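# Close the door fully until it latches

## Task

Push the door completely shut so that its latch catches. At the end, only the robot and the door may be even partly within the yellow floor tape (resting on the tape is allowed). The coffee table must still be standing upright, and the robot must not have tipped over or be left leaning. The door must stay latched by itself; if the robot has to keep holding it, the goal is not met.

## Robot and tools

ROBOT. A Hello Robot Stretch 4 with one arm. It has an omni-wheel base, a lift that slides up a mast, an arm that telescopes straight forward, a three-joint wrist (yaw, pitch, roll) and a two-finger gripper. It stands about 1.6 m tall, and no part of the base rim lies more than 0.23 m from the base origin. Between calls the robot keeps following its last command while the simulation runs on, and now and then something may nudge a loose object.

FRAMES. The base frame sits on the floor below the base centre: x ahead, y to the left, z up. Odometry is the base frame as it was when the scene began; its heading grows to the left and wraps within -3.142 to 3.142. hand_pose is reported in the base frame and marks the spot between the fingers, 0.015 m short of the tips. With all wrist joints at 0 its axes line up with the base axes. The printed hand position may be somewhat wrong.

execute_actions. Argument actions is a list holding exactly one action, or nothing (an empty list simply reports state and images). Argument cameras picks which images come back: any of head_camera, head_left_camera, head_right_camera, wrist_camera, or all; omitted, null or ["all"] gives every camera, [] gives none, and a misspelled name rejects the whole call. The "pictures" line lists the cameras in image order.
An action holds base, joints or both, plus optional pace and contact_limits; alternatively it holds only end_of_arm. Everything in one action starts at the same moment and may finish at different times.
- base: one command only, and it is a relative move starting from where the last state report placed the base. {"translate_m": d} drives straight, metres, forward positive, -2 to 2. {"strafe_m": d} slides sideways, metres, left positive, -2 to 2. {"rotate_rad": d} turns in place, radians, counter-clockwise seen from above positive, -3.2 to 3.2.
- joints: absolute targets keyed by name, one number each. lift_m 0 to 1.2 m; arm_m 0 to 0.55 m of extension; wrist_yaw_rad -1.134 to 4.276 (0 pointing forward, positive turns left, 3.14 tucked back, above 3.4 the arm may block it); wrist_pitch_rad -1.117 to 4.259 (0 level, 1.57 pointing down); wrist_roll_rad -1.117 to 4.259 (0 keeps the fingers level, positive turns clockwise when viewed from behind the gripper); gripper_m 0 to 0.08, the finger gap in metres. A joint target outside its range is clipped and reported; any other bad value or unknown key rejects the call and nothing moves. Tolerances for done: lift and arm ±0.004, yaw and roll ±0.02, pitch ±0.05, gripper ±0.002.
- pace: "slow", "default", "fast" or "max" (base about 0.1/0.3/0.4/0.6 m/s and 1/2/3/4 rad/s). With the lift above 0.2 the base is slowed further, to 0.3 m/s and 1 rad/s at full height.
- contact_limits: only {"arm_m": value}, from 0 (stops at the lightest touch) to 0.75 (firmest); 0.5 if not given.
- {"end_of_arm": "enable_torque"} re-powers any wrist or gripper motor that cut out; it then holds its place.
A joint or base omitted from an action may still be driving toward an earlier target without the status showing it. If a result reports a stop, any later execute_actions, wait or finished_scene calls in that same reply are skipped. A good opening move to unfold the wrist: lift_m 0.4 with wrist_yaw_rad 0 in one action.

wait: seconds, 0 to 10; commands nothing and returns the same report as an empty action.
zoom_image: camera (one of the four names) and region [x0, y0, x1, y1] in pixels of that camera's most recent full image, top-left origin, at most 504 by 504.
finished_scene: scene, the number of the current scene. It ends the scene for good once the last command has settled, and its result tells whether the goal was met and gives the next task if any. Replying with no tool call ends everything.

READINGS. lidar_m: 12 rough distances from the base origin, one per 30-degree sector, starting straight ahead and going counter-clockwise (4th left, 7th behind, 10th right); "-" means nothing seen or closer than 0.25 m. It covers roughly 0.15 m up to robot height, so table tops show, but glass, thin legs and much behind the robot may be missed. wrist_depth_mm: 7x7 grid of median depths from the wrist camera, 100 to 2000 mm, read row by row from top left; the robot's own body appears. base_odometry relies on wheel rotation, so slipping looks like motion. If turned_by_wheels and turned_by_imu disagree by over about 0.1 rad, the base likely struck something or slid, and the heading error is about their difference. base_tilt gives forward and right lean in degrees, with a fixed offset up to about 1.5.
base_status and joint_status: done; off_target (resting short of the target, perhaps still pushing); contact_stop_at_<key> (blocked by something; the lift, arm or wheels go slack, so a slack lift may sink and slack wheels may roll); limit_stop_at_<name>, including limit_stop_at_tilt (leaning past 6 degrees, lift/arm/wheels slack and unresponsive until upright) and limit_stop_at_own_body (would hit itself, often with pitch below -0.2 and roll below -0.4 or above 4; moving away still works); time_out; torque_fault (a wrist or gripper motor overloaded and went limp until enable_torque). After a stop the old target is dropped. on_its_own reports things you did not command, such as held targets or efforts outside rest range. motor_effort is percent of maximum, positive toward larger joint values, with the peak in brackets; each has a fixed offset and noise. For wheel_0, wheel_1, wheel_2 positive turns the base right.

GRIPPER. Close to a gap smaller than the object to grip; the fingers then aim only slightly past the contact point. A squeeze shows as a reading above the command and a nonzero gripper effort; staying beyond about 50 causes a torque fault. off_target after closing means something lies between the fingers.

CAMERAS. head_camera at the mast top looks ahead and down (turn the base to look around); head_left_camera and head_right_camera are fisheyes beside it looking more steeply down, showing base and arm; wrist_camera looks along the fingers, tips near the bottom of its image. Calibration is given in OpenCV form per camera (K, distortion D, T_world_to_cam mapping the base frame to the camera, pos_world), with small per-scene errors that grow for the wrist camera on a long arm.

AVOID. Tipping: turning or driving with over 1 kg held and arm_m above 0.2, especially fast; steady hard pushes or pulls, worse with the gripper high or a high contact limit. Knocking over the coffee table or shoving anything into the taped area. Slamming the door, hard collisions, drops and torque faults. Leave the door latched on its own before finishing.

Each tool is called after ">>>" by a JSON object that holds its "op" and its "data".

## Session

>>> {"op": "execute_actions", "data": {"actions": []}}

Scene clock: 0.00 s.
base_odometry: x=+0.000 y=+0.000 heading=+0.000 (m, m, rad; odometry frame)
turned_by_wheels: +0.000 (rad since the last result)
turned_by_imu: +0.000 (rad since the last result)
base_tilt: forward=-0.6 right=+0.9 (deg)
lidar_m: 0.78 0.80 1.02 1.18 2.85 1.00 0.86 0.87 0.95 0.86 0.87 0.88
base_status: not commanded
joint_positions: lift_m=+0.132 arm_m=+0.002 wrist_yaw_rad=+3.179 wrist_pitch_rad=+0.008 wrist_roll_rad=+0.006 gripper_m=+0.040
joint_status: not commanded
motor_effort: lift_m=+20 arm_m=+0 wrist_yaw_rad=+2 wrist_pitch_rad=-9 wrist_roll_rad=-1 gripper_m=-1 wheel_0=+0 wheel_1=+0 wheel_2=+0 (%)
hand_pose: x=-0.0432 y=+0.0795 z=+0.3090 quat_wxyz=(-0.019, -0.004, +0.003, +1.000) (m; base frame)
wrist_depth_mm: - 135 1756 1863 1921 - - / - 120 150 1281 1281 1983 - / - 118 143 1808 1499 1983 - / - 129 177 1808 1863 1983 - / 133 174 1756 1808 1863 1921 - / 1098 1366 1366 1366 1281 1229 1182 / 866 931 131 878 117 866 831
pictures: head_camera, head_left_camera, head_right_camera, wrist_camera
Images, in order (width x height): head_camera 420x560, head_left_camera 420x672, head_right_camera 420x672, wrist_camera 616x392.

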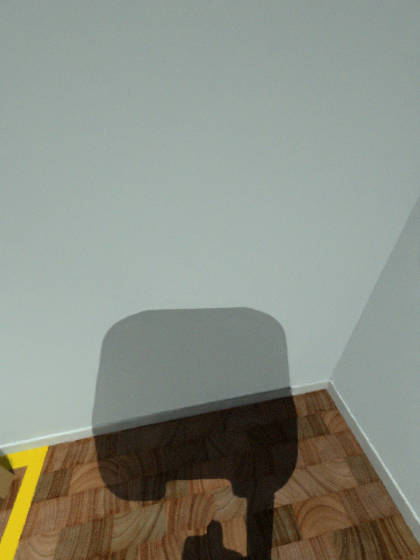

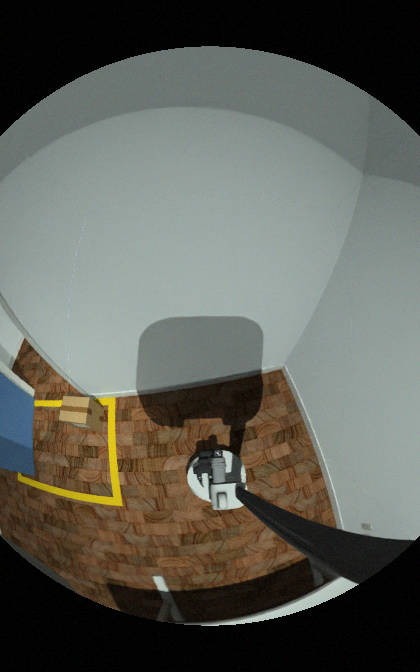

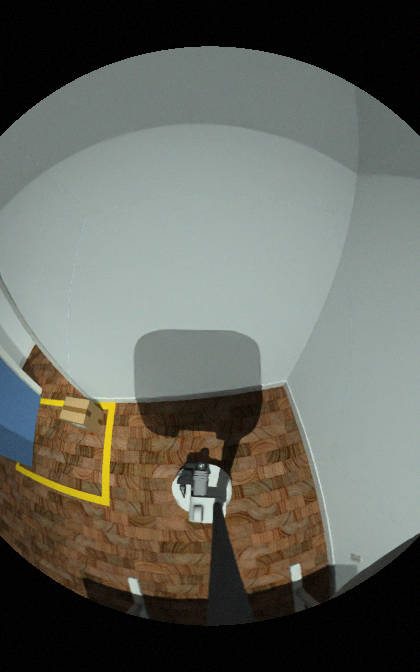

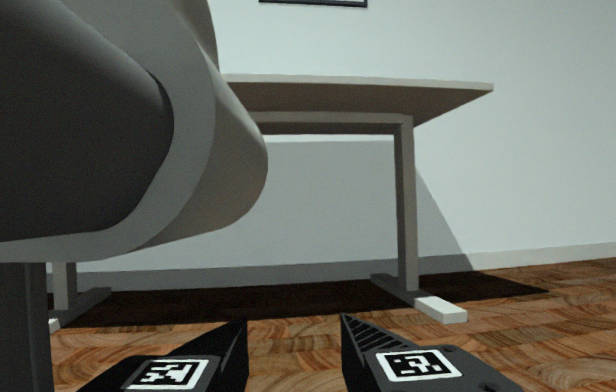

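>>> {"op": "execute_actions", "data": {"actions": [{"base":{"rotate_rad":1.75}}]}}

Scene clock: 2.93 s.
base_odometry: x=+0.000 y=+0.000 heading=+1.750 (m, m, rad; odometry frame)
turned_by_wheels: +1.750 (rad since the last result)
turned_by_imu: +1.744 (rad since the last result)
base_tilt: forward=-0.5 right=+0.9 (deg)
lidar_m: 1.80 2.35 0.87 0.86 0.90 0.92 0.85 0.91 0.83 0.78 0.85 1.05
base_status: done
joint_positions: lift_m=+0.132 arm_m=+0.002 wrist_yaw_rad=+3.179 wrist_pitch_rad=+0.008 wrist_roll_rad=+0.006 gripper_m=+0.040
joint_status: not commanded
motor_effort: lift_m=+20(20) arm_m=-1(1) wrist_yaw_rad=+1(0) wrist_pitch_rad=-8(9) wrist_roll_rad=-1(2) gripper_m=-1(1) wheel_0=-1(7) wheel_1=-1(5) wheel_2=+0(7) (%)
hand_pose: x=-0.0432 y=+0.0795 z=+0.3090 quat_wxyz=(-0.019, -0.004, +0.003, +1.000) (m; base frame)
wrist_depth_mm: - 134 1008 991 991 991 991 / - 121 150 1008 1008 991 976 / - 118 143 1008 991 991 976 / - 129 177 1008 991 976 960 / 133 174 991 991 976 991 976 / 991 991 991 991 991 976 960 / 866 931 131 866 117 866 842
pictures: head_camera, head_left_camera, head_right_camera, wrist_camera
camera_calibration (this result's frames):
wrist_camera: T_world_to_cam=[[-0.00594287, 0.998246, -0.0589094, -0.0674122], [-0.014057, -0.058988, -0.99816, 0.378083], [-0.999884, -0.00510385, 0.0143829, 0.100034], [0, 0, 0, 1]] pos_world=[0.104936, 0.0901068, 0.371977]
Images, in order (width x height): head_camera 420x560, head_left_camera 420x672, head_right_camera 420x672, wrist_camera 616x392.

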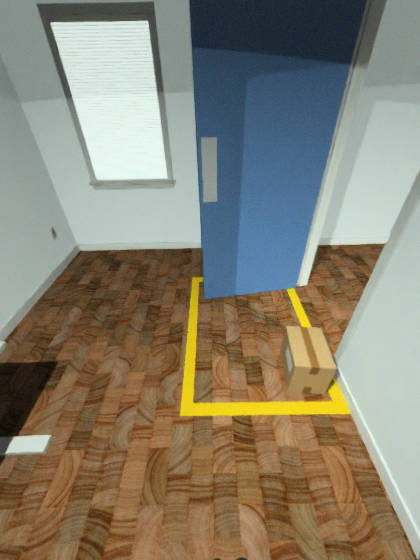

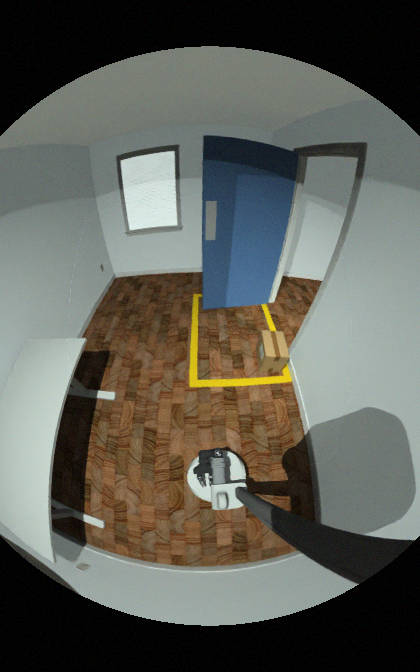

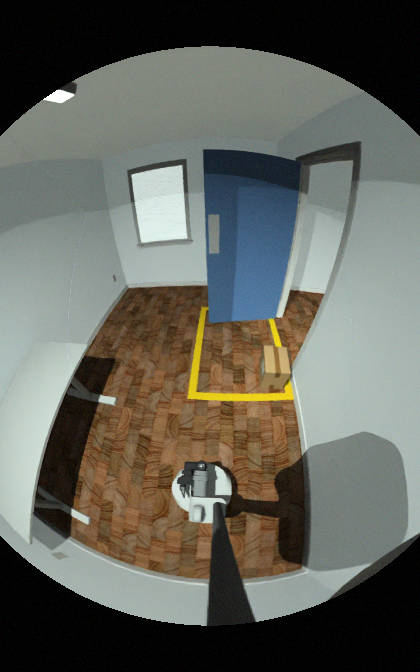

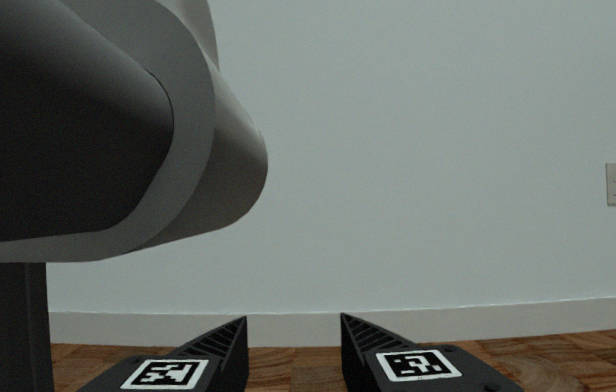

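>>> {"op": "execute_actions", "data": {"actions": [{"base":{"rotate_rad":-0.04}}], "cameras": []}}

>>> {"op": "execute_actions", "data": {"actions": [{"base":{"translate_m":1.5},"pace":"fast"}], "cameras": ["head_left_camera"]}}

>>> {"op": "execute_actions", "data": {"actions": [{"base":{"rotate_rad":-3.1416}}]}}

Scene clock: 6.50 s.
base_odometry: x=+0.000 y=+0.000 heading=+1.710 (m, m, rad; odometry frame)
turned_by_wheels: -0.040 (rad since the last result)
turned_by_imu: -0.041 (rad since the last result)
base_tilt: forward=-0.6 right=+0.9 (deg)
lidar_m: 1.81 2.45 0.90 0.85 0.91 0.91 0.86 0.87 0.84 0.78 0.83 1.02
base_status: done
joint_positions: lift_m=+0.132 arm_m=+0.002 wrist_yaw_rad=+3.179 wrist_pitch_rad=+0.008 wrist_roll_rad=+0.006 gripper_m=+0.040
joint_status: not commanded
motor_effort: lift_m=+20(20) arm_m=-1(1) wrist_yaw_rad=+0(0) wrist_pitch_rad=-8(8) wrist_roll_rad=-1(0) gripper_m=+0(0) wheel_0=+1(1) wheel_1=+1(1) wheel_2=+0(1) (%)
hand_pose: x=-0.0432 y=+0.0795 z=+0.3090 quat_wxyz=(-0.019, -0.004, +0.003, +1.000) (m; base frame)
wrist_depth_mm: - 134 991 1008 1008 1008 1025 / - 121 150 1008 1008 1008 1025 / - 118 143 1008 1008 1008 991 / - 129 177 991 1008 991 1008 / 133 174 991 991 1008 1008 1008 / 976 991 991 991 991 991 976 / 854 931 130 866 117 878 831
pictures: none
No camera images: the call's "cameras" was empty. Leave "cameras" out to get every camera's image.

Scene clock: 11.60 s.
base_odometry: x=-0.208 y=+1.486 heading=+1.710 (m, m, rad; odometry frame)
turned_by_wheels: +0.000 (rad since the last result)
turned_by_imu: -0.002 (rad since the last result)
base_tilt: forward=-0.6 right=+0.8 (deg)
lidar_m: 0.33 0.34 1.79 1.69 1.14 1.28 2.38 0.64 0.51 3.00 0.66 0.38
base_status: done
joint_positions: lift_m=+0.132 arm_m=+0.002 wrist_yaw_rad=+3.179 wrist_pitch_rad=+0.008 wrist_roll_rad=+0.006 gripper_m=+0.040
joint_status: not commanded
motor_effort: lift_m=+20(20) arm_m=-1(1) wrist_yaw_rad=+1(1) wrist_pitch_rad=-9(9) wrist_roll_rad=+0(1) gripper_m=+0(0) wheel_0=-1(6) wheel_1=-2(5) wheel_2=+1(11) (%)
hand_pose: x=-0.0432 y=+0.0795 z=+0.3090 quat_wxyz=(-0.019, -0.004, +0.003, +1.000) (m; base frame)
wrist_depth_mm: - 134 - - - - - / - 121 150 - - - - / - 118 143 - - - - / - 129 176 - - - - / 133 174 - - - - - / 1118 1366 1397 1366 1308 1255 1182 / 854 931 131 866 117 866 831
pictures: head_left_camera
Images, in order (width x height): head_left_camera 420x672.

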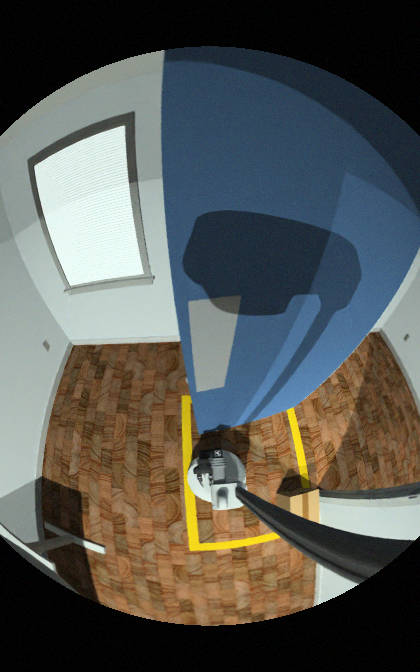

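Scene clock: 14.47 s.
base_odometry: x=-0.208 y=+1.486 heading=-1.432 (m, m, rad; odometry frame)
turned_by_wheels: -3.142 (rad since the last result)
turned_by_imu: -3.135 (rad since the last result)
base_tilt: forward=-0.6 right=+0.9 (deg)
lidar_m: 2.36 0.64 0.52 3.00 0.58 0.38 0.33 0.36 1.79 1.69 1.14 1.28
base_status: done
joint_positions: lift_m=+0.132 arm_m=+0.002 wrist_yaw_rad=+3.179 wrist_pitch_rad=+0.008 wrist_roll_rad=+0.006 gripper_m=+0.040
joint_status: not commanded
motor_effort: lift_m=+20(20) arm_m=-1(1) wrist_yaw_rad=+0(0) wrist_pitch_rad=-9(8) wrist_roll_rad=-1(0) gripper_m=+0(0) wheel_0=+0(5) wheel_1=-1(8) wheel_2=-1(9) (%)
hand_pose: x=-0.0431 y=+0.0795 z=+0.3090 quat_wxyz=(-0.019, -0.004, +0.003, +1.000) (m; base frame)
wrist_depth_mm: - 135 477 496 517 539 559 / - 121 150 496 517 539 559 / - 118 143 492 512 535 554 / - 129 177 492 512 530 554 / 133 174 469 488 508 530 554 / 1118 1229 469 484 508 530 549 / 854 866 130 484 117 530 544
pictures: head_camera, head_left_camera, head_right_camera, wrist_camera
camera_calibration (this result's frames):
wrist_camera: T_world_to_cam=[[-0.00591195, 0.998246, -0.0589073, -0.0674179], [-0.0140589, -0.0589855, -0.99816, 0.378083], [-0.999884, -0.0050729, 0.014383, 0.10008], [0, 0, 0, 1]] pos_world=[0.104986, 0.0901088, 0.371977]
Images, in order (width x height): head_camera 420x560, head_left_camera 420x672, head_right_camera 420x672, wrist_camera 616x392.

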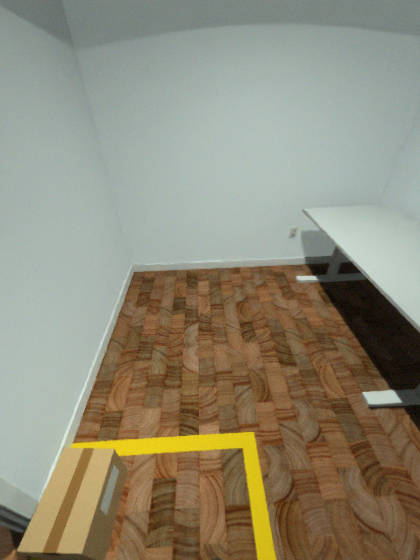

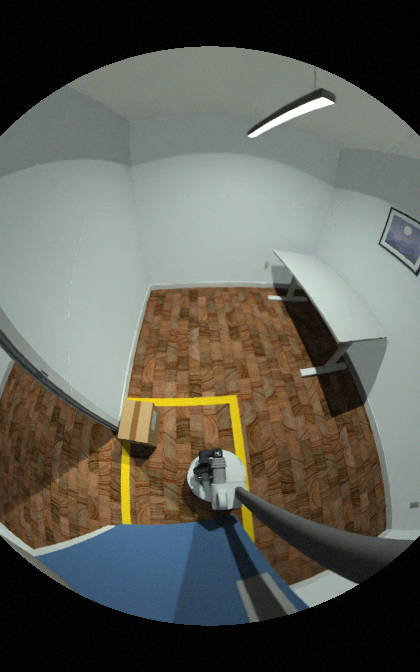

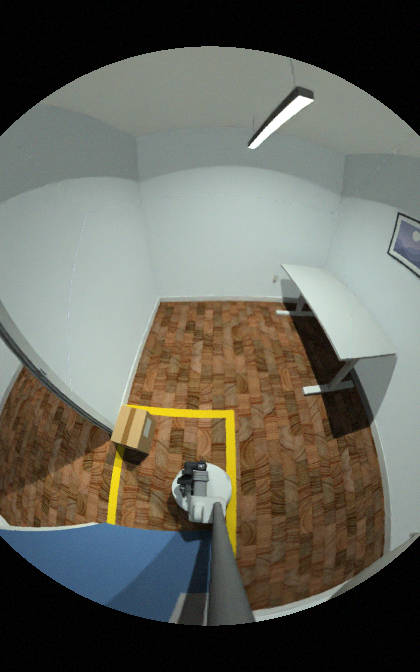

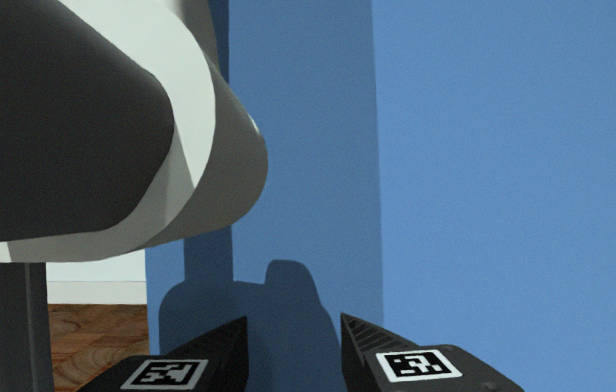

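>>> {"op": "execute_actions", "data": {"actions": [{"base":{"translate_m":-0.05}}], "cameras": []}}

>>> {"op": "execute_actions", "data": {"actions": [{"base":{"strafe_m":0.53}}], "cameras": ["head_camera","head_left_camera","head_right_camera"]}}

Scene clock: 16.47 s.
base_odometry: x=-0.215 y=+1.535 heading=-1.432 (m, m, rad; odometry frame)
turned_by_wheels: +0.000 (rad since the last result)
turned_by_imu: -0.001 (rad since the last result)
base_tilt: forward=-0.6 right=+0.9 (deg)
lidar_m: 2.39 0.65 0.55 2.98 0.56 0.32 0.27 0.26 1.81 1.70 1.21 1.31
base_status: done
joint_positions: lift_m=+0.132 arm_m=+0.002 wrist_yaw_rad=+3.179 wrist_pitch_rad=+0.008 wrist_roll_rad=+0.006 gripper_m=+0.040
joint_status: not commanded
motor_effort: lift_m=+20(20) arm_m=-1(1) wrist_yaw_rad=+0(0) wrist_pitch_rad=-9(8) wrist_roll_rad=-1(0) gripper_m=+0(0) wheel_0=-1(3) wheel_1=-1(5) wheel_2=-2(6) (%)
hand_pose: x=-0.0431 y=+0.0795 z=+0.3090 quat_wxyz=(-0.019, -0.004, +0.003, +1.000) (m; base frame)
wrist_depth_mm: - 135 430 445 466 488 504 / - 121 150 445 462 484 500 / - 118 143 442 459 480 504 / - 129 177 442 459 477 500 / 133 174 424 439 455 477 496 / 1118 415 421 436 459 477 496 / 842 410 131 433 117 480 492
pictures: none
No camera images: the call's "cameras" was empty. Leave "cameras" out to get every camera's image.

Scene clock: 19.57 s.
base_odometry: x=+0.310 y=+1.608 heading=-1.432 (m, m, rad; odometry frame)
turned_by_wheels: +0.000 (rad since the last result)
turned_by_imu: -0.001 (rad since the last result)
base_tilt: forward=-0.6 right=+0.9 (deg)
lidar_m: 0.27 0.29 2.59 2.47 1.93 0.45 0.38 0.39 0.49 2.25 1.62 2.00
base_status: done
joint_positions: lift_m=+0.132 arm_m=+0.002 wrist_yaw_rad=+3.179 wrist_pitch_rad=+0.008 wrist_roll_rad=+0.006 gripper_m=+0.040
joint_status: not commanded
motor_effort: lift_m=+20(20) arm_m=-1(1) wrist_yaw_rad=+0(0) wrist_pitch_rad=-8(8) wrist_roll_rad=-1(2) gripper_m=+0(0) wheel_0=+1(10) wheel_1=-1(5) wheel_2=-1(1) (%)
hand_pose: x=-0.0431 y=+0.0795 z=+0.3090 quat_wxyz=(-0.019, -0.004, +0.003, +1.000) (m; base frame)
wrist_depth_mm: - 134 521 549 569 1430 1430 / - 120 150 539 564 1430 1464 / - 118 143 539 569 1464 1464 / - 129 177 539 559 621 1430 / 133 174 517 539 554 621 1430 / 480 496 508 535 554 621 1182 / 477 488 131 530 117 750 831
pictures: head_camera, head_left_camera, head_right_camera
Images, in order (width x height): head_camera 420x560, head_left_camera 420x672, head_right_camera 420x672.

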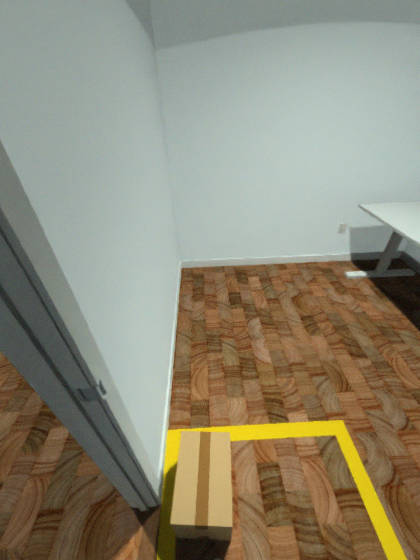

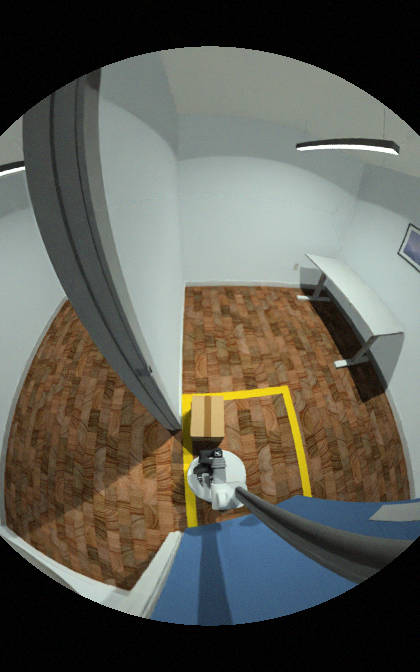

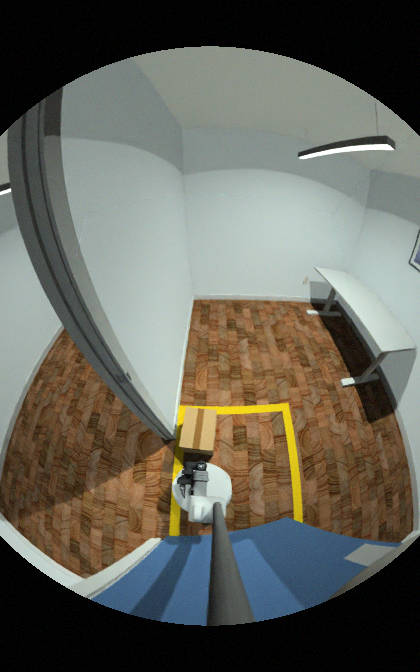

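>>> {"op": "execute_actions", "data": {"actions": [{"base":{"translate_m":0.68}}], "cameras": ["head_camera","head_left_camera","head_right_camera"]}}

Scene clock: 24.07 s.
base_odometry: x=+0.404 y=+0.935 heading=-1.432 (m, m, rad; odometry frame)
turned_by_wheels: +0.000 (rad since the last result)
turned_by_imu: -0.003 (rad since the last result)
base_tilt: forward=-0.6 right=+0.9 (deg)
lidar_m: 0.25 0.27 0.25 0.25 0.25 0.35 1.03 1.06 2.35 1.43 1.49 1.79
base_status: done
joint_positions: lift_m=+0.132 arm_m=+0.002 wrist_yaw_rad=+3.179 wrist_pitch_rad=+0.008 wrist_roll_rad=+0.006 gripper_m=+0.040
joint_status: not commanded
motor_effort: lift_m=+20(20) arm_m=-1(1) wrist_yaw_rad=+0(2) wrist_pitch_rad=-8(8) wrist_roll_rad=-1(2) gripper_m=+0(1) wheel_0=+1(8) wheel_1=+4(8) wheel_2=-6(17) (%)
hand_pose: x=-0.0431 y=+0.0795 z=+0.3090 quat_wxyz=(-0.019, -0.004, +0.003, +1.000) (m; base frame)
wrist_depth_mm: - 135 1182 1229 - 355 278 / - 121 150 1205 - 362 283 / - 118 143 1205 - 368 289 / - 129 177 1205 1281 - 290 / 134 174 1160 1182 1281 1863 291 / 1098 1138 1138 1205 1281 1042 290 / 842 931 131 878 117 325 289
pictures: head_camera, head_left_camera, head_right_camera
Images, in order (width x height): head_camera 420x560, head_left_camera 420x672, head_right_camera 420x672.

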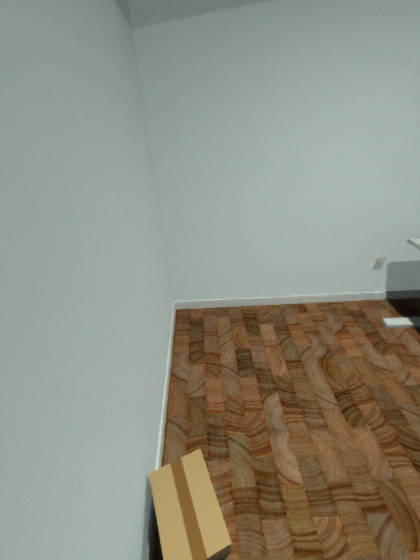

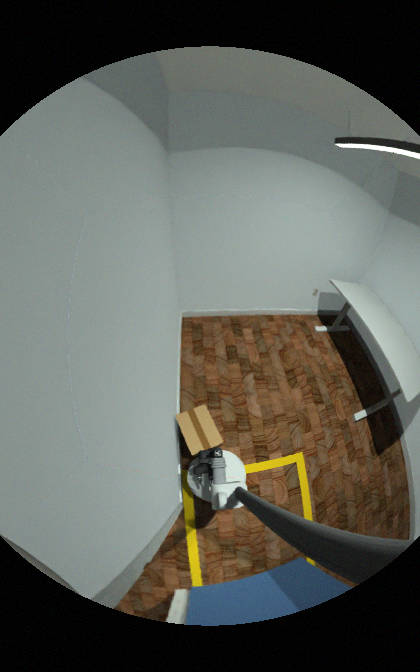

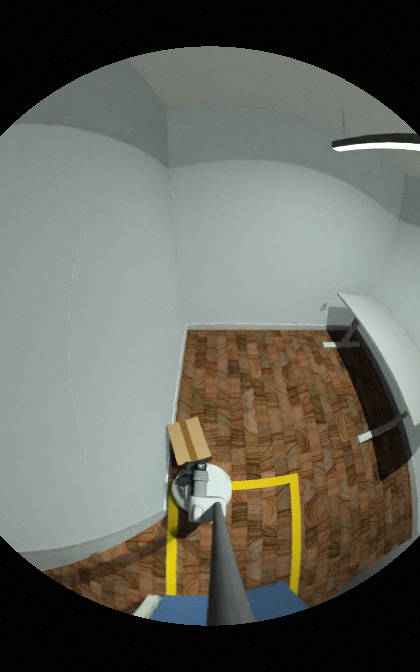

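>>> {"op": "execute_actions", "data": {"actions": [{"base":{"translate_m":-0.1},"pace":"fast"}], "cameras": []}}

>>> {"op": "execute_actions", "data": {"actions": [{"base":{"strafe_m":-1.0},"pace":"fast"}], "cameras": []}}

>>> {"op": "execute_actions", "data": {"actions": [{"base":{"rotate_rad":1.5708},"pace":"fast"}], "cameras": ["head_left_camera"]}}

>>> {"op": "execute_actions", "data": {"actions": [{"base":{"strafe_m":1.2},"pace":"fast"}]}}

Scene clock: 27.00 s.
base_odometry: x=+0.390 y=+1.034 heading=-1.432 (m, m, rad; odometry frame)
turned_by_wheels: +0.000 (rad since the last result)
turned_by_imu: -0.001 (rad since the last result)
base_tilt: forward=-0.6 right=+0.9 (deg)
lidar_m: 0.28 0.29 0.25 0.25 0.25 1.09 0.94 0.94 2.34 1.43 1.49 1.92
base_status: done
joint_positions: lift_m=+0.132 arm_m=+0.002 wrist_yaw_rad=+3.179 wrist_pitch_rad=+0.008 wrist_roll_rad=+0.006 gripper_m=+0.040
joint_status: not commanded
motor_effort: lift_m=+20(20) arm_m=-1(1) wrist_yaw_rad=+2(1) wrist_pitch_rad=-8(9) wrist_roll_rad=-1(0) gripper_m=+0(0) wheel_0=+0(4) wheel_1=+2(5) wheel_2=+0(9) (%)
hand_pose: x=-0.0431 y=+0.0795 z=+0.3090 quat_wxyz=(-0.019, -0.004, +0.003, +1.000) (m; base frame)
wrist_depth_mm: - 135 1078 1118 1205 - 256 / - 121 150 1118 1205 - 260 / - 118 143 1118 1205 - 264 / - 129 176 1098 1182 - 266 / 133 174 1060 1098 1182 - 268 / 976 1008 1060 1098 1160 1255 267 / 854 931 131 866 117 878 266
pictures: none
No camera images: the call's "cameras" was empty. Leave "cameras" out to get every camera's image.

Scene clock: 30.73 s.
base_odometry: x=-0.600 y=+0.896 heading=-1.432 (m, m, rad; odometry frame)
turned_by_wheels: +0.000 (rad since the last result)
turned_by_imu: +0.001 (rad since the last result)
base_tilt: forward=-0.6 right=+0.8 (deg)
lidar_m: 1.59 1.82 0.99 1.13 1.38 0.93 1.85 1.84 1.29 0.78 0.47 0.62
base_status: done
joint_positions: lift_m=+0.132 arm_m=+0.002 wrist_yaw_rad=+3.179 wrist_pitch_rad=+0.008 wrist_roll_rad=+0.006 gripper_m=+0.040
joint_status: not commanded
motor_effort: lift_m=+19(20) arm_m=-1(1) wrist_yaw_rad=-1(1) wrist_pitch_rad=-9(8) wrist_roll_rad=+0(0) gripper_m=+0(1) wheel_0=+1(10) wheel_1=-1(10) wheel_2=+1(1) (%)
hand_pose: x=-0.0431 y=+0.0795 z=+0.3090 quat_wxyz=(-0.019, -0.004, +0.003, +1.000) (m; base frame)
wrist_depth_mm: - 135 - - - 1025 1060 / - 121 150 - - 1008 1060 / - 118 143 - - 1008 1060 / - 129 177 1921 1983 1008 1042 / 133 174 1921 1983 1983 1008 1042 / 1118 1397 1366 1366 1182 1008 1042 / 854 946 131 866 117 878 831
pictures: none
No camera images: the call's "cameras" was empty. Leave "cameras" out to get every camera's image.

Scene clock: 32.47 s.
base_odometry: x=-0.600 y=+0.896 heading=+0.139 (m, m, rad; odometry frame)
turned_by_wheels: +1.571 (rad since the last result)
turned_by_imu: +1.567 (rad since the last result)
base_tilt: forward=-0.6 right=+0.9 (deg)
lidar_m: 1.11 1.39 0.90 1.82 1.79 1.28 0.83 0.46 0.62 1.58 1.86 0.97
base_status: done
joint_positions: lift_m=+0.132 arm_m=+0.002 wrist_yaw_rad=+3.179 wrist_pitch_rad=+0.008 wrist_roll_rad=+0.006 gripper_m=+0.040
joint_status: not commanded
motor_effort: lift_m=+20(19) arm_m=-1(1) wrist_yaw_rad=+0(2) wrist_pitch_rad=-8(8) wrist_roll_rad=+0(1) gripper_m=+0(0) wheel_0=+1(8) wheel_1=-1(14) wheel_2=+2(10) (%)
hand_pose: x=-0.0431 y=+0.0795 z=+0.3090 quat_wxyz=(-0.019, -0.004, +0.003, +1.000) (m; base frame)
wrist_depth_mm: - 134 1366 1366 1336 1366 1366 / - 121 150 1366 1366 1366 1366 / - 118 143 1336 1366 1366 1366 / - 129 177 1366 1336 1366 1366 / 133 174 1336 1366 1366 1336 1336 / 1098 1118 1336 1308 1308 1229 1205 / 854 854 131 866 117 866 831
pictures: head_left_camera
Images, in order (width x height): head_left_camera 420x672.

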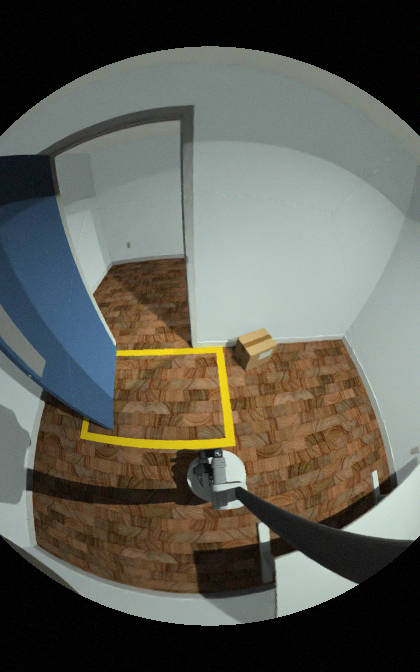

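Scene clock: 36.70 s.
base_odometry: x=-0.766 y=+2.084 heading=+0.139 (m, m, rad; odometry frame)
turned_by_wheels: +0.000 (rad since the last result)
turned_by_imu: -0.002 (rad since the last result)
base_tilt: forward=-0.5 right=+0.9 (deg)
lidar_m: 0.74 0.97 0.68 0.62 0.65 0.88 1.25 1.30 1.43 1.70 1.79 0.39
base_status: done
joint_positions: lift_m=+0.132 arm_m=+0.002 wrist_yaw_rad=+3.179 wrist_pitch_rad=+0.008 wrist_roll_rad=+0.006 gripper_m=+0.040
joint_status: not commanded
motor_effort: lift_m=+20(20) arm_m=-1(1) wrist_yaw_rad=+1(1) wrist_pitch_rad=-9(9) wrist_roll_rad=+0(0) gripper_m=+0(0) wheel_0=+0(11) wheel_1=+0(10) wheel_2=+1(2) (%)
hand_pose: x=-0.0431 y=+0.0795 z=+0.3090 quat_wxyz=(-0.019, -0.004, +0.003, +1.000) (m; base frame)
wrist_depth_mm: - 135 1366 1397 1397 1182 842 / - 120 150 1397 1397 1205 866 / - 118 143 1366 1397 1255 854 / - 129 177 1397 1397 1255 866 / 133 174 1366 1366 1366 1281 866 / 1118 1366 1336 1366 1336 1138 878 / 854 931 131 866 117 866 788
pictures: head_camera, head_left_camera, head_right_camera, wrist_camera
camera_calibration (this result's frames):
wrist_camera: T_world_to_cam=[[-0.0058798, 0.998246, -0.0589084, -0.067423], [-0.0140605, -0.0589861, -0.99816, 0.378084], [-0.999884, -0.0050407, 0.0143827, 0.100103], [0, 0, 0, 1]] pos_world=[0.105011, 0.090111, 0.371977]
Images, in order (width x height): head_camera 420x560, head_left_camera 420x672, head_right_camera 420x672, wrist_camera 616x392.

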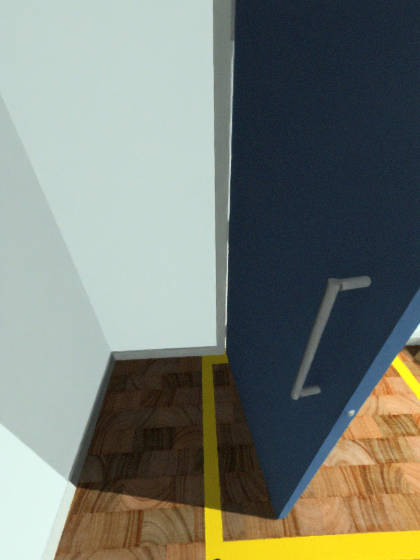

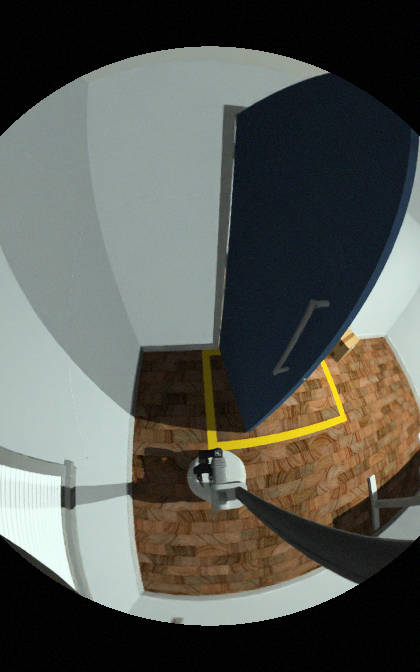

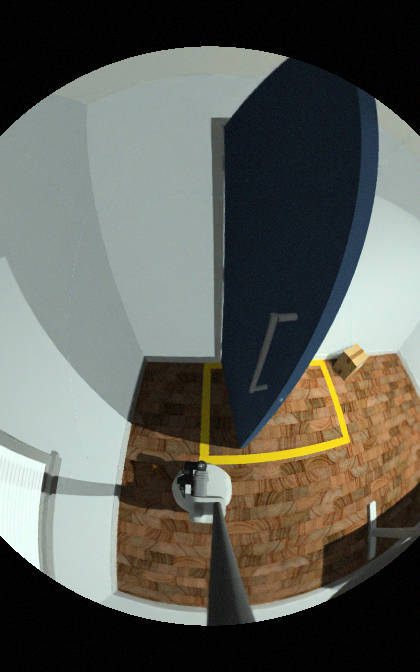

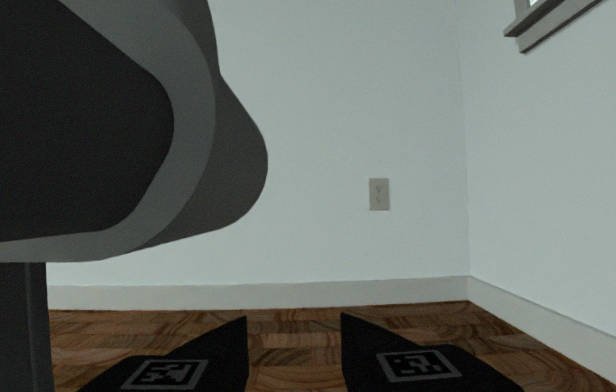

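>>> {"op": "execute_actions", "data": {"actions": [{"base":{"translate_m":0.5}}], "cameras": []}}

>>> {"op": "execute_actions", "data": {"actions": [{"base":{"strafe_m":-0.3},"pace":"slow"}], "cameras": ["head_left_camera","head_right_camera"]}}

Scene clock: 41.43 s.
base_odometry: x=-0.271 y=+2.154 heading=+0.139 (m, m, rad; odometry frame)
turned_by_wheels: +0.000 (rad since the last result)
turned_by_imu: -0.002 (rad since the last result)
base_tilt: forward=-0.6 right=+0.9 (deg)
lidar_m: 0.53 0.73 0.71 0.65 0.67 0.90 1.75 1.82 0.25 0.25 0.25 0.28
base_status: done
joint_positions: lift_m=+0.132 arm_m=+0.002 wrist_yaw_rad=+3.179 wrist_pitch_rad=+0.008 wrist_roll_rad=+0.006 gripper_m=+0.040
joint_status: not commanded
motor_effort: lift_m=+20(20) arm_m=-1(1) wrist_yaw_rad=+0(3) wrist_pitch_rad=-9(9) wrist_roll_rad=-1(1) gripper_m=-1(1) wheel_0=-1(4) wheel_1=-1(0) wheel_2=+0(7) (%)
hand_pose: x=-0.0431 y=+0.0795 z=+0.3090 quat_wxyz=(-0.019, -0.004, +0.003, +1.000) (m; base frame)
wrist_depth_mm: - 135 1863 1863 1921 1205 866 / - 121 150 1863 1863 1229 878 / - 118 143 1863 1863 1281 866 / - 129 177 1808 1863 1281 866 / 133 174 1863 1863 1863 1281 878 / 1118 1397 1366 1366 1308 1138 891 / 854 931 131 866 117 866 809
pictures: none
No camera images: the call's "cameras" was empty. Leave "cameras" out to get every camera's image.

Scene clock: 45.57 s.
base_odometry: x=-0.230 y=+1.856 heading=+0.138 (m, m, rad; odometry frame)
turned_by_wheels: +0.000 (rad since the last result)
turned_by_imu: -0.001 (rad since the last result)
base_tilt: forward=-0.6 right=+0.9 (deg)
lidar_m: 0.27 0.73 1.03 0.96 1.01 1.32 1.73 1.56 1.43 0.25 - 0.25
base_status: done
joint_positions: lift_m=+0.132 arm_m=+0.002 wrist_yaw_rad=+3.179 wrist_pitch_rad=+0.008 wrist_roll_rad=+0.006 gripper_m=+0.040
joint_status: not commanded
motor_effort: lift_m=+20(20) arm_m=-1(1) wrist_yaw_rad=+0(1) wrist_pitch_rad=-9(8) wrist_roll_rad=-1(1) gripper_m=+0(1) wheel_0=+0(12) wheel_1=+0(13) wheel_2=+0(0) (%)
hand_pose: x=-0.0431 y=+0.0795 z=+0.3090 quat_wxyz=(-0.019, -0.004, +0.003, +1.000) (m; base frame)
wrist_depth_mm: - 135 1921 1863 1863 1756 1281 / - 120 150 1921 1863 1808 1308 / - 118 143 1921 1863 1863 1281 / - 129 176 1863 1808 1921 1281 / 133 174 1863 1808 1863 1863 1308 / 1118 1397 1397 1366 1308 1255 1182 / 854 946 131 878 117 866 831
pictures: head_left_camera, head_right_camera
Images, in order (width x height): head_left_camera 420x672, head_right_camera 420x672.

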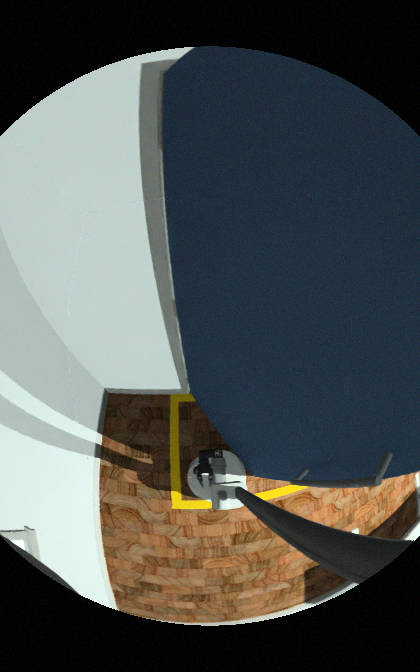

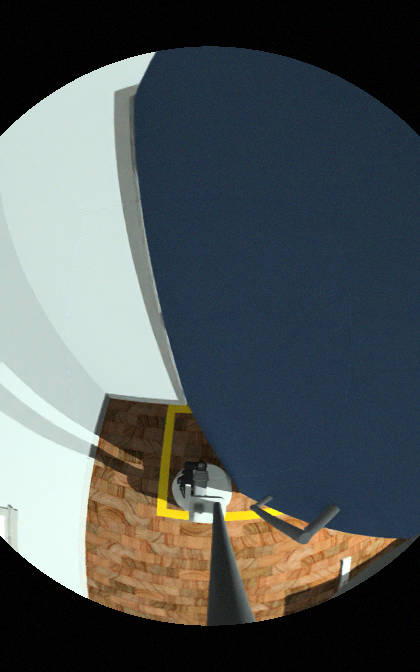

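>>> {"op": "execute_actions", "data": {"actions": [{"base":{"rotate_rad":0.9}}], "cameras": []}}

>>> {"op": "execute_actions", "data": {"actions": [{"base":{"strafe_m":-0.6},"pace":"slow"}], "cameras": ["head_left_camera","head_right_camera"]}}

Scene clock: 48.37 s.
base_odometry: x=-0.230 y=+1.856 heading=+1.038 (m, m, rad; odometry frame)
turned_by_wheels: +0.900 (rad since the last result)
turned_by_imu: +0.897 (rad since the last result)
base_tilt: forward=-0.6 right=+0.9 (deg)
lidar_m: 0.89 0.95 0.97 1.19 1.74 1.73 1.45 0.25 - 0.25 0.26 0.51
base_status: done
joint_positions: lift_m=+0.132 arm_m=+0.002 wrist_yaw_rad=+3.179 wrist_pitch_rad=+0.008 wrist_roll_rad=+0.006 gripper_m=+0.040
joint_status: not commanded
motor_effort: lift_m=+19(20) arm_m=-1(1) wrist_yaw_rad=+1(1) wrist_pitch_rad=-9(8) wrist_roll_rad=-3(1) gripper_m=+0(0) wheel_0=-2(6) wheel_1=-1(6) wheel_2=+0(7) (%)
hand_pose: x=-0.0431 y=+0.0795 z=+0.3090 quat_wxyz=(-0.019, -0.004, +0.003, +1.000) (m; base frame)
wrist_depth_mm: - 135 - - - 1756 1537 / - 121 150 - - 1756 1464 / - 118 143 - - 1756 1499 / - 129 177 - - 1756 1537 / 133 174 - - - 1808 1499 / 330 1397 1397 1366 1308 1229 1182 / 327 931 131 866 117 866 831
pictures: none
No camera images: the call's "cameras" was empty. Leave "cameras" out to get every camera's image.

Scene clock: 55.50 s.
base_odometry: x=+0.287 y=+1.552 heading=+1.038 (m, m, rad; odometry frame)
turned_by_wheels: +0.000 (rad since the last result)
turned_by_imu: -0.001 (rad since the last result)
base_tilt: forward=-0.5 right=+0.9 (deg)
lidar_m: 0.27 0.64 1.34 1.63 2.20 1.59 1.74 0.83 0.26 0.25 - 0.25
base_status: done
joint_positions: lift_m=+0.132 arm_m=+0.002 wrist_yaw_rad=+3.179 wrist_pitch_rad=+0.008 wrist_roll_rad=+0.006 gripper_m=+0.040
joint_status: not commanded
motor_effort: lift_m=+20(20) arm_m=-1(1) wrist_yaw_rad=+0(1) wrist_pitch_rad=-8(8) wrist_roll_rad=-1(0) gripper_m=+0(0) wheel_0=+1(7) wheel_1=+0(10) wheel_2=+0(2) (%)
hand_pose: x=-0.0431 y=+0.0795 z=+0.3090 quat_wxyz=(-0.019, -0.004, +0.003, +1.000) (m; base frame)
wrist_depth_mm: - 135 - - - - 1921 / - 120 150 - - - 1863 / - 118 143 - - - 1921 / - 129 177 - - - 1863 / 133 174 - - - - 1863 / 1118 1366 1366 1366 1308 1255 1182 / 854 931 131 878 117 866 831
pictures: head_left_camera, head_right_camera
Images, in order (width x height): head_left_camera 420x672, head_right_camera 420x672.

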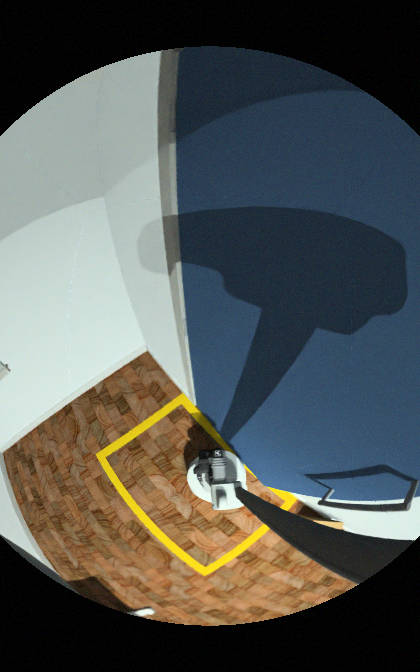

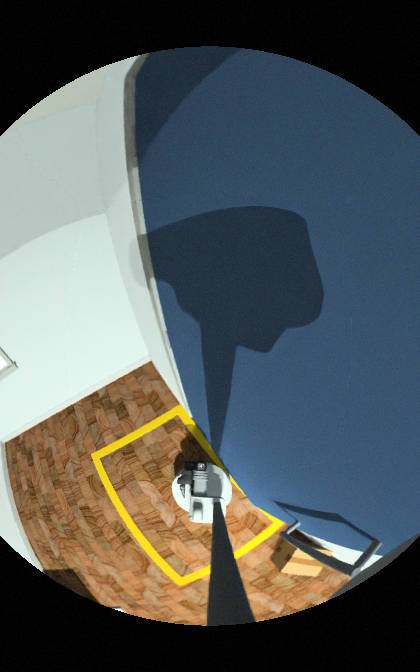

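>>> {"op": "execute_actions", "data": {"actions": [{"base":{"strafe_m":-0.08},"pace":"slow"}], "cameras": ["head_right_camera"]}}

Scene clock: 57.97 s.
base_odometry: x=+0.356 y=+1.511 heading=+1.038 (m, m, rad; odometry frame)
turned_by_wheels: +0.000 (rad since the last result)
turned_by_imu: -0.001 (rad since the last result)
base_tilt: forward=-0.6 right=+0.9 (deg)
lidar_m: 0.25 0.53 1.40 1.70 2.25 1.61 1.84 0.76 0.25 0.25 - 0.25
base_status: done
joint_positions: lift_m=+0.132 arm_m=+0.002 wrist_yaw_rad=+3.179 wrist_pitch_rad=+0.008 wrist_roll_rad=+0.006 gripper_m=+0.040
joint_status: not commanded
motor_effort: lift_m=+20(20) arm_m=-1(1) wrist_yaw_rad=+0(0) wrist_pitch_rad=-8(8) wrist_roll_rad=-1(1) gripper_m=+0(0) wheel_0=+6(11) wheel_1=-3(8) wheel_2=-3(5) (%)
hand_pose: x=-0.0431 y=+0.0795 z=+0.3090 quat_wxyz=(-0.019, -0.004, +0.003, +1.000) (m; base frame)
wrist_depth_mm: - 135 - - - - 1983 / - 120 150 - - - 1921 / - 118 143 - - - 1983 / - 129 177 - - - 1921 / 133 174 - - - - 1921 / 759 1397 1366 1366 1336 1255 1182 / 759 946 130 866 117 866 831
pictures: head_right_camera
Images, in order (width x height): head_right_camera 420x672.

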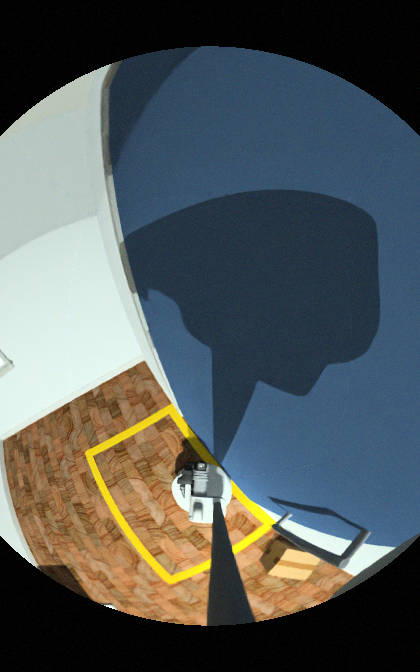

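>>> {"op": "execute_actions", "data": {"actions": [{"base":{"strafe_m":-0.04},"pace":"slow"}], "cameras": ["head_right_camera"]}}

Scene clock: 60.47 s.
base_odometry: x=+0.385 y=+1.491 heading=+1.040 (m, m, rad; odometry frame)
turned_by_wheels: +0.002 (rad since the last result)
turned_by_imu: +0.025 (rad since the last result)
base_tilt: forward=-0.6 right=+0.9 (deg)
lidar_m: 0.25 0.51 1.43 1.77 2.28 1.63 1.89 0.70 0.25 0.25 - 0.25
base_status: strafe_m contact_stop (by the wheels' count: -0.036 of -0.040)
joint_positions: lift_m=+0.132 arm_m=+0.002 wrist_yaw_rad=+3.179 wrist_pitch_rad=+0.008 wrist_roll_rad=+0.006 gripper_m=+0.040
joint_status: not commanded
on_its_own: the wheels are slack since a contact_stop
motor_effort: lift_m=+20(20) arm_m=-1(1) wrist_yaw_rad=+0(2) wrist_pitch_rad=-9(9) wrist_roll_rad=+0(1) gripper_m=+0(0) wheel_0=+0(35) wheel_1=+0(14) wheel_2=+0(20) (%)
hand_pose: x=-0.0431 y=+0.0795 z=+0.3090 quat_wxyz=(-0.019, -0.004, +0.003, +1.000) (m; base frame)
wrist_depth_mm: - 135 - - - - - / - 121 150 - - - 1983 / - 118 143 - - - 1983 / - 129 177 - - - 1983 / 133 174 - - - - 1921 / 732 1366 1397 1366 1308 1229 1182 / 723 904 131 866 117 866 831
pictures: head_right_camera
Images, in order (width x height): head_right_camera 420x672.

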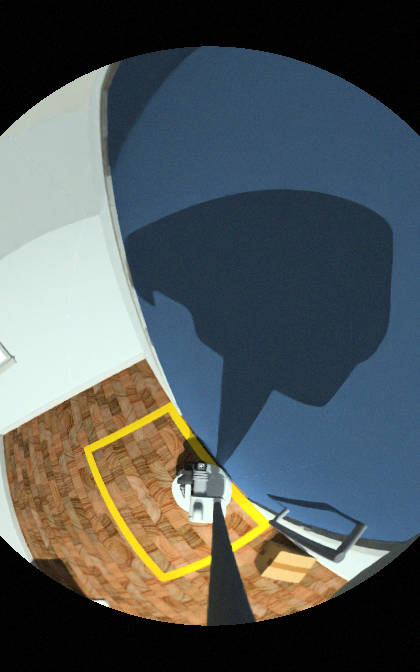

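Back off and check.

>>> {"op": "execute_actions", "data": {"actions": [{"base":{"translate_m":-0.5},"pace":"fast"}], "cameras": []}}

>>> {"op": "execute_actions", "data": {"actions": [{"base":{"rotate_rad":-0.4},"pace":"fast"}], "cameras": ["head_right_camera","head_camera"]}}

Scene clock: 63.90 s.
base_odometry: x=+0.133 y=+1.060 heading=+1.040 (m, m, rad; odometry frame)
turned_by_wheels: +0.000 (rad since the last result)
turned_by_imu: -0.001 (rad since the last result)
base_tilt: forward=-0.6 right=+0.9 (deg)
lidar_m: 0.64 1.28 1.85 2.16 1.95 1.21 1.49 1.88 0.42 0.40 0.49 0.47
base_status: done
joint_positions: lift_m=+0.132 arm_m=+0.002 wrist_yaw_rad=+3.179 wrist_pitch_rad=+0.008 wrist_roll_rad=+0.006 gripper_m=+0.040
joint_status: not commanded
motor_effort: lift_m=+20(19) arm_m=-1(1) wrist_yaw_rad=-1(0) wrist_pitch_rad=-8(8) wrist_roll_rad=-1(0) gripper_m=+0(0) wheel_0=+0(4) wheel_1=+1(8) wheel_2=+0(11) (%)
hand_pose: x=-0.0431 y=+0.0795 z=+0.3090 quat_wxyz=(-0.019, -0.004, +0.003, +1.000) (m; base frame)
wrist_depth_mm: - 134 - - - - 1708 / - 121 150 - - 1921 1281 / - 118 143 - 1921 1863 1618 / - 129 176 - - - 1618 / 133 174 - - - 1983 1618 / 1118 1397 1366 1366 1281 1255 1160 / 854 931 131 866 117 866 831
pictures: none
No camera images: the call's "cameras" was empty. Leave "cameras" out to get every camera's image.

Scene clock: 64.90 s.
base_odometry: x=+0.132 y=+1.059 heading=+0.641 (m, m, rad; odometry frame)
turned_by_wheels: -0.400 (rad since the last result)
turned_by_imu: -0.399 (rad since the last result)
base_tilt: forward=-0.6 right=+0.9 (deg)
lidar_m: 0.47 0.69 1.80 1.88 2.07 1.17 1.25 1.64 1.89 0.43 0.46 0.49
base_status: done
joint_positions: lift_m=+0.132 arm_m=+0.002 wrist_yaw_rad=+3.179 wrist_pitch_rad=+0.008 wrist_roll_rad=+0.006 gripper_m=+0.040
joint_status: not commanded
motor_effort: lift_m=+20(20) arm_m=-1(1) wrist_yaw_rad=+0(1) wrist_pitch_rad=-9(9) wrist_roll_rad=-2(1) gripper_m=+0(0) wheel_0=+2(6) wheel_1=+1(5) wheel_2=-1(7) (%)
hand_pose: x=-0.0431 y=+0.0795 z=+0.3090 quat_wxyz=(-0.019, -0.004, +0.003, +1.000) (m; base frame)
wrist_depth_mm: - 135 - - - 1808 1661 / - 120 150 - - 1808 1661 / - 118 143 1756 1756 1863 1661 / - 129 177 - - 1863 1661 / 133 174 - - - 1863 1661 / 1118 1366 1366 1366 1308 1255 1205 / 854 946 131 866 117 866 831
pictures: head_camera, head_right_camera
Images, in order (width x height): head_camera 420x560, head_right_camera 420x672.

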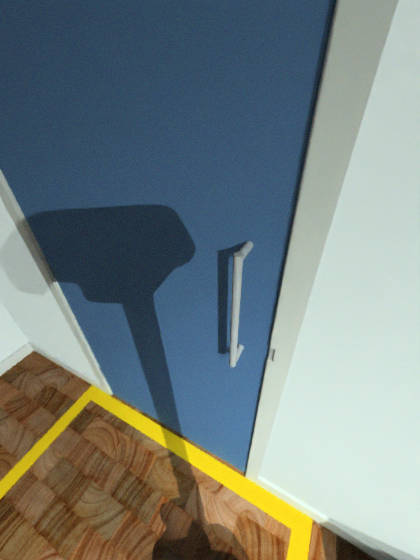

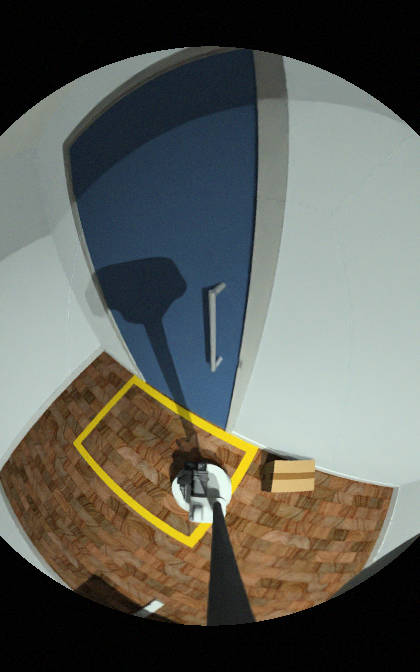

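>>> {"op": "zoom_image", "data": {"camera": "head_camera", "region": [80, 320, 320, 520]}}

Region (80, 320, 320, 520) of head_camera's 420x560 image, scaled by 2.100, with more detail than that image has.

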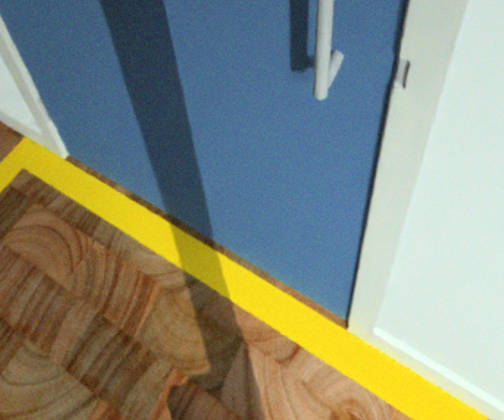

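Looks flush and parallel with the tape.

>>> {"op": "finished_scene", "data": {"scene": 1}}

The scene is finished: the task was done.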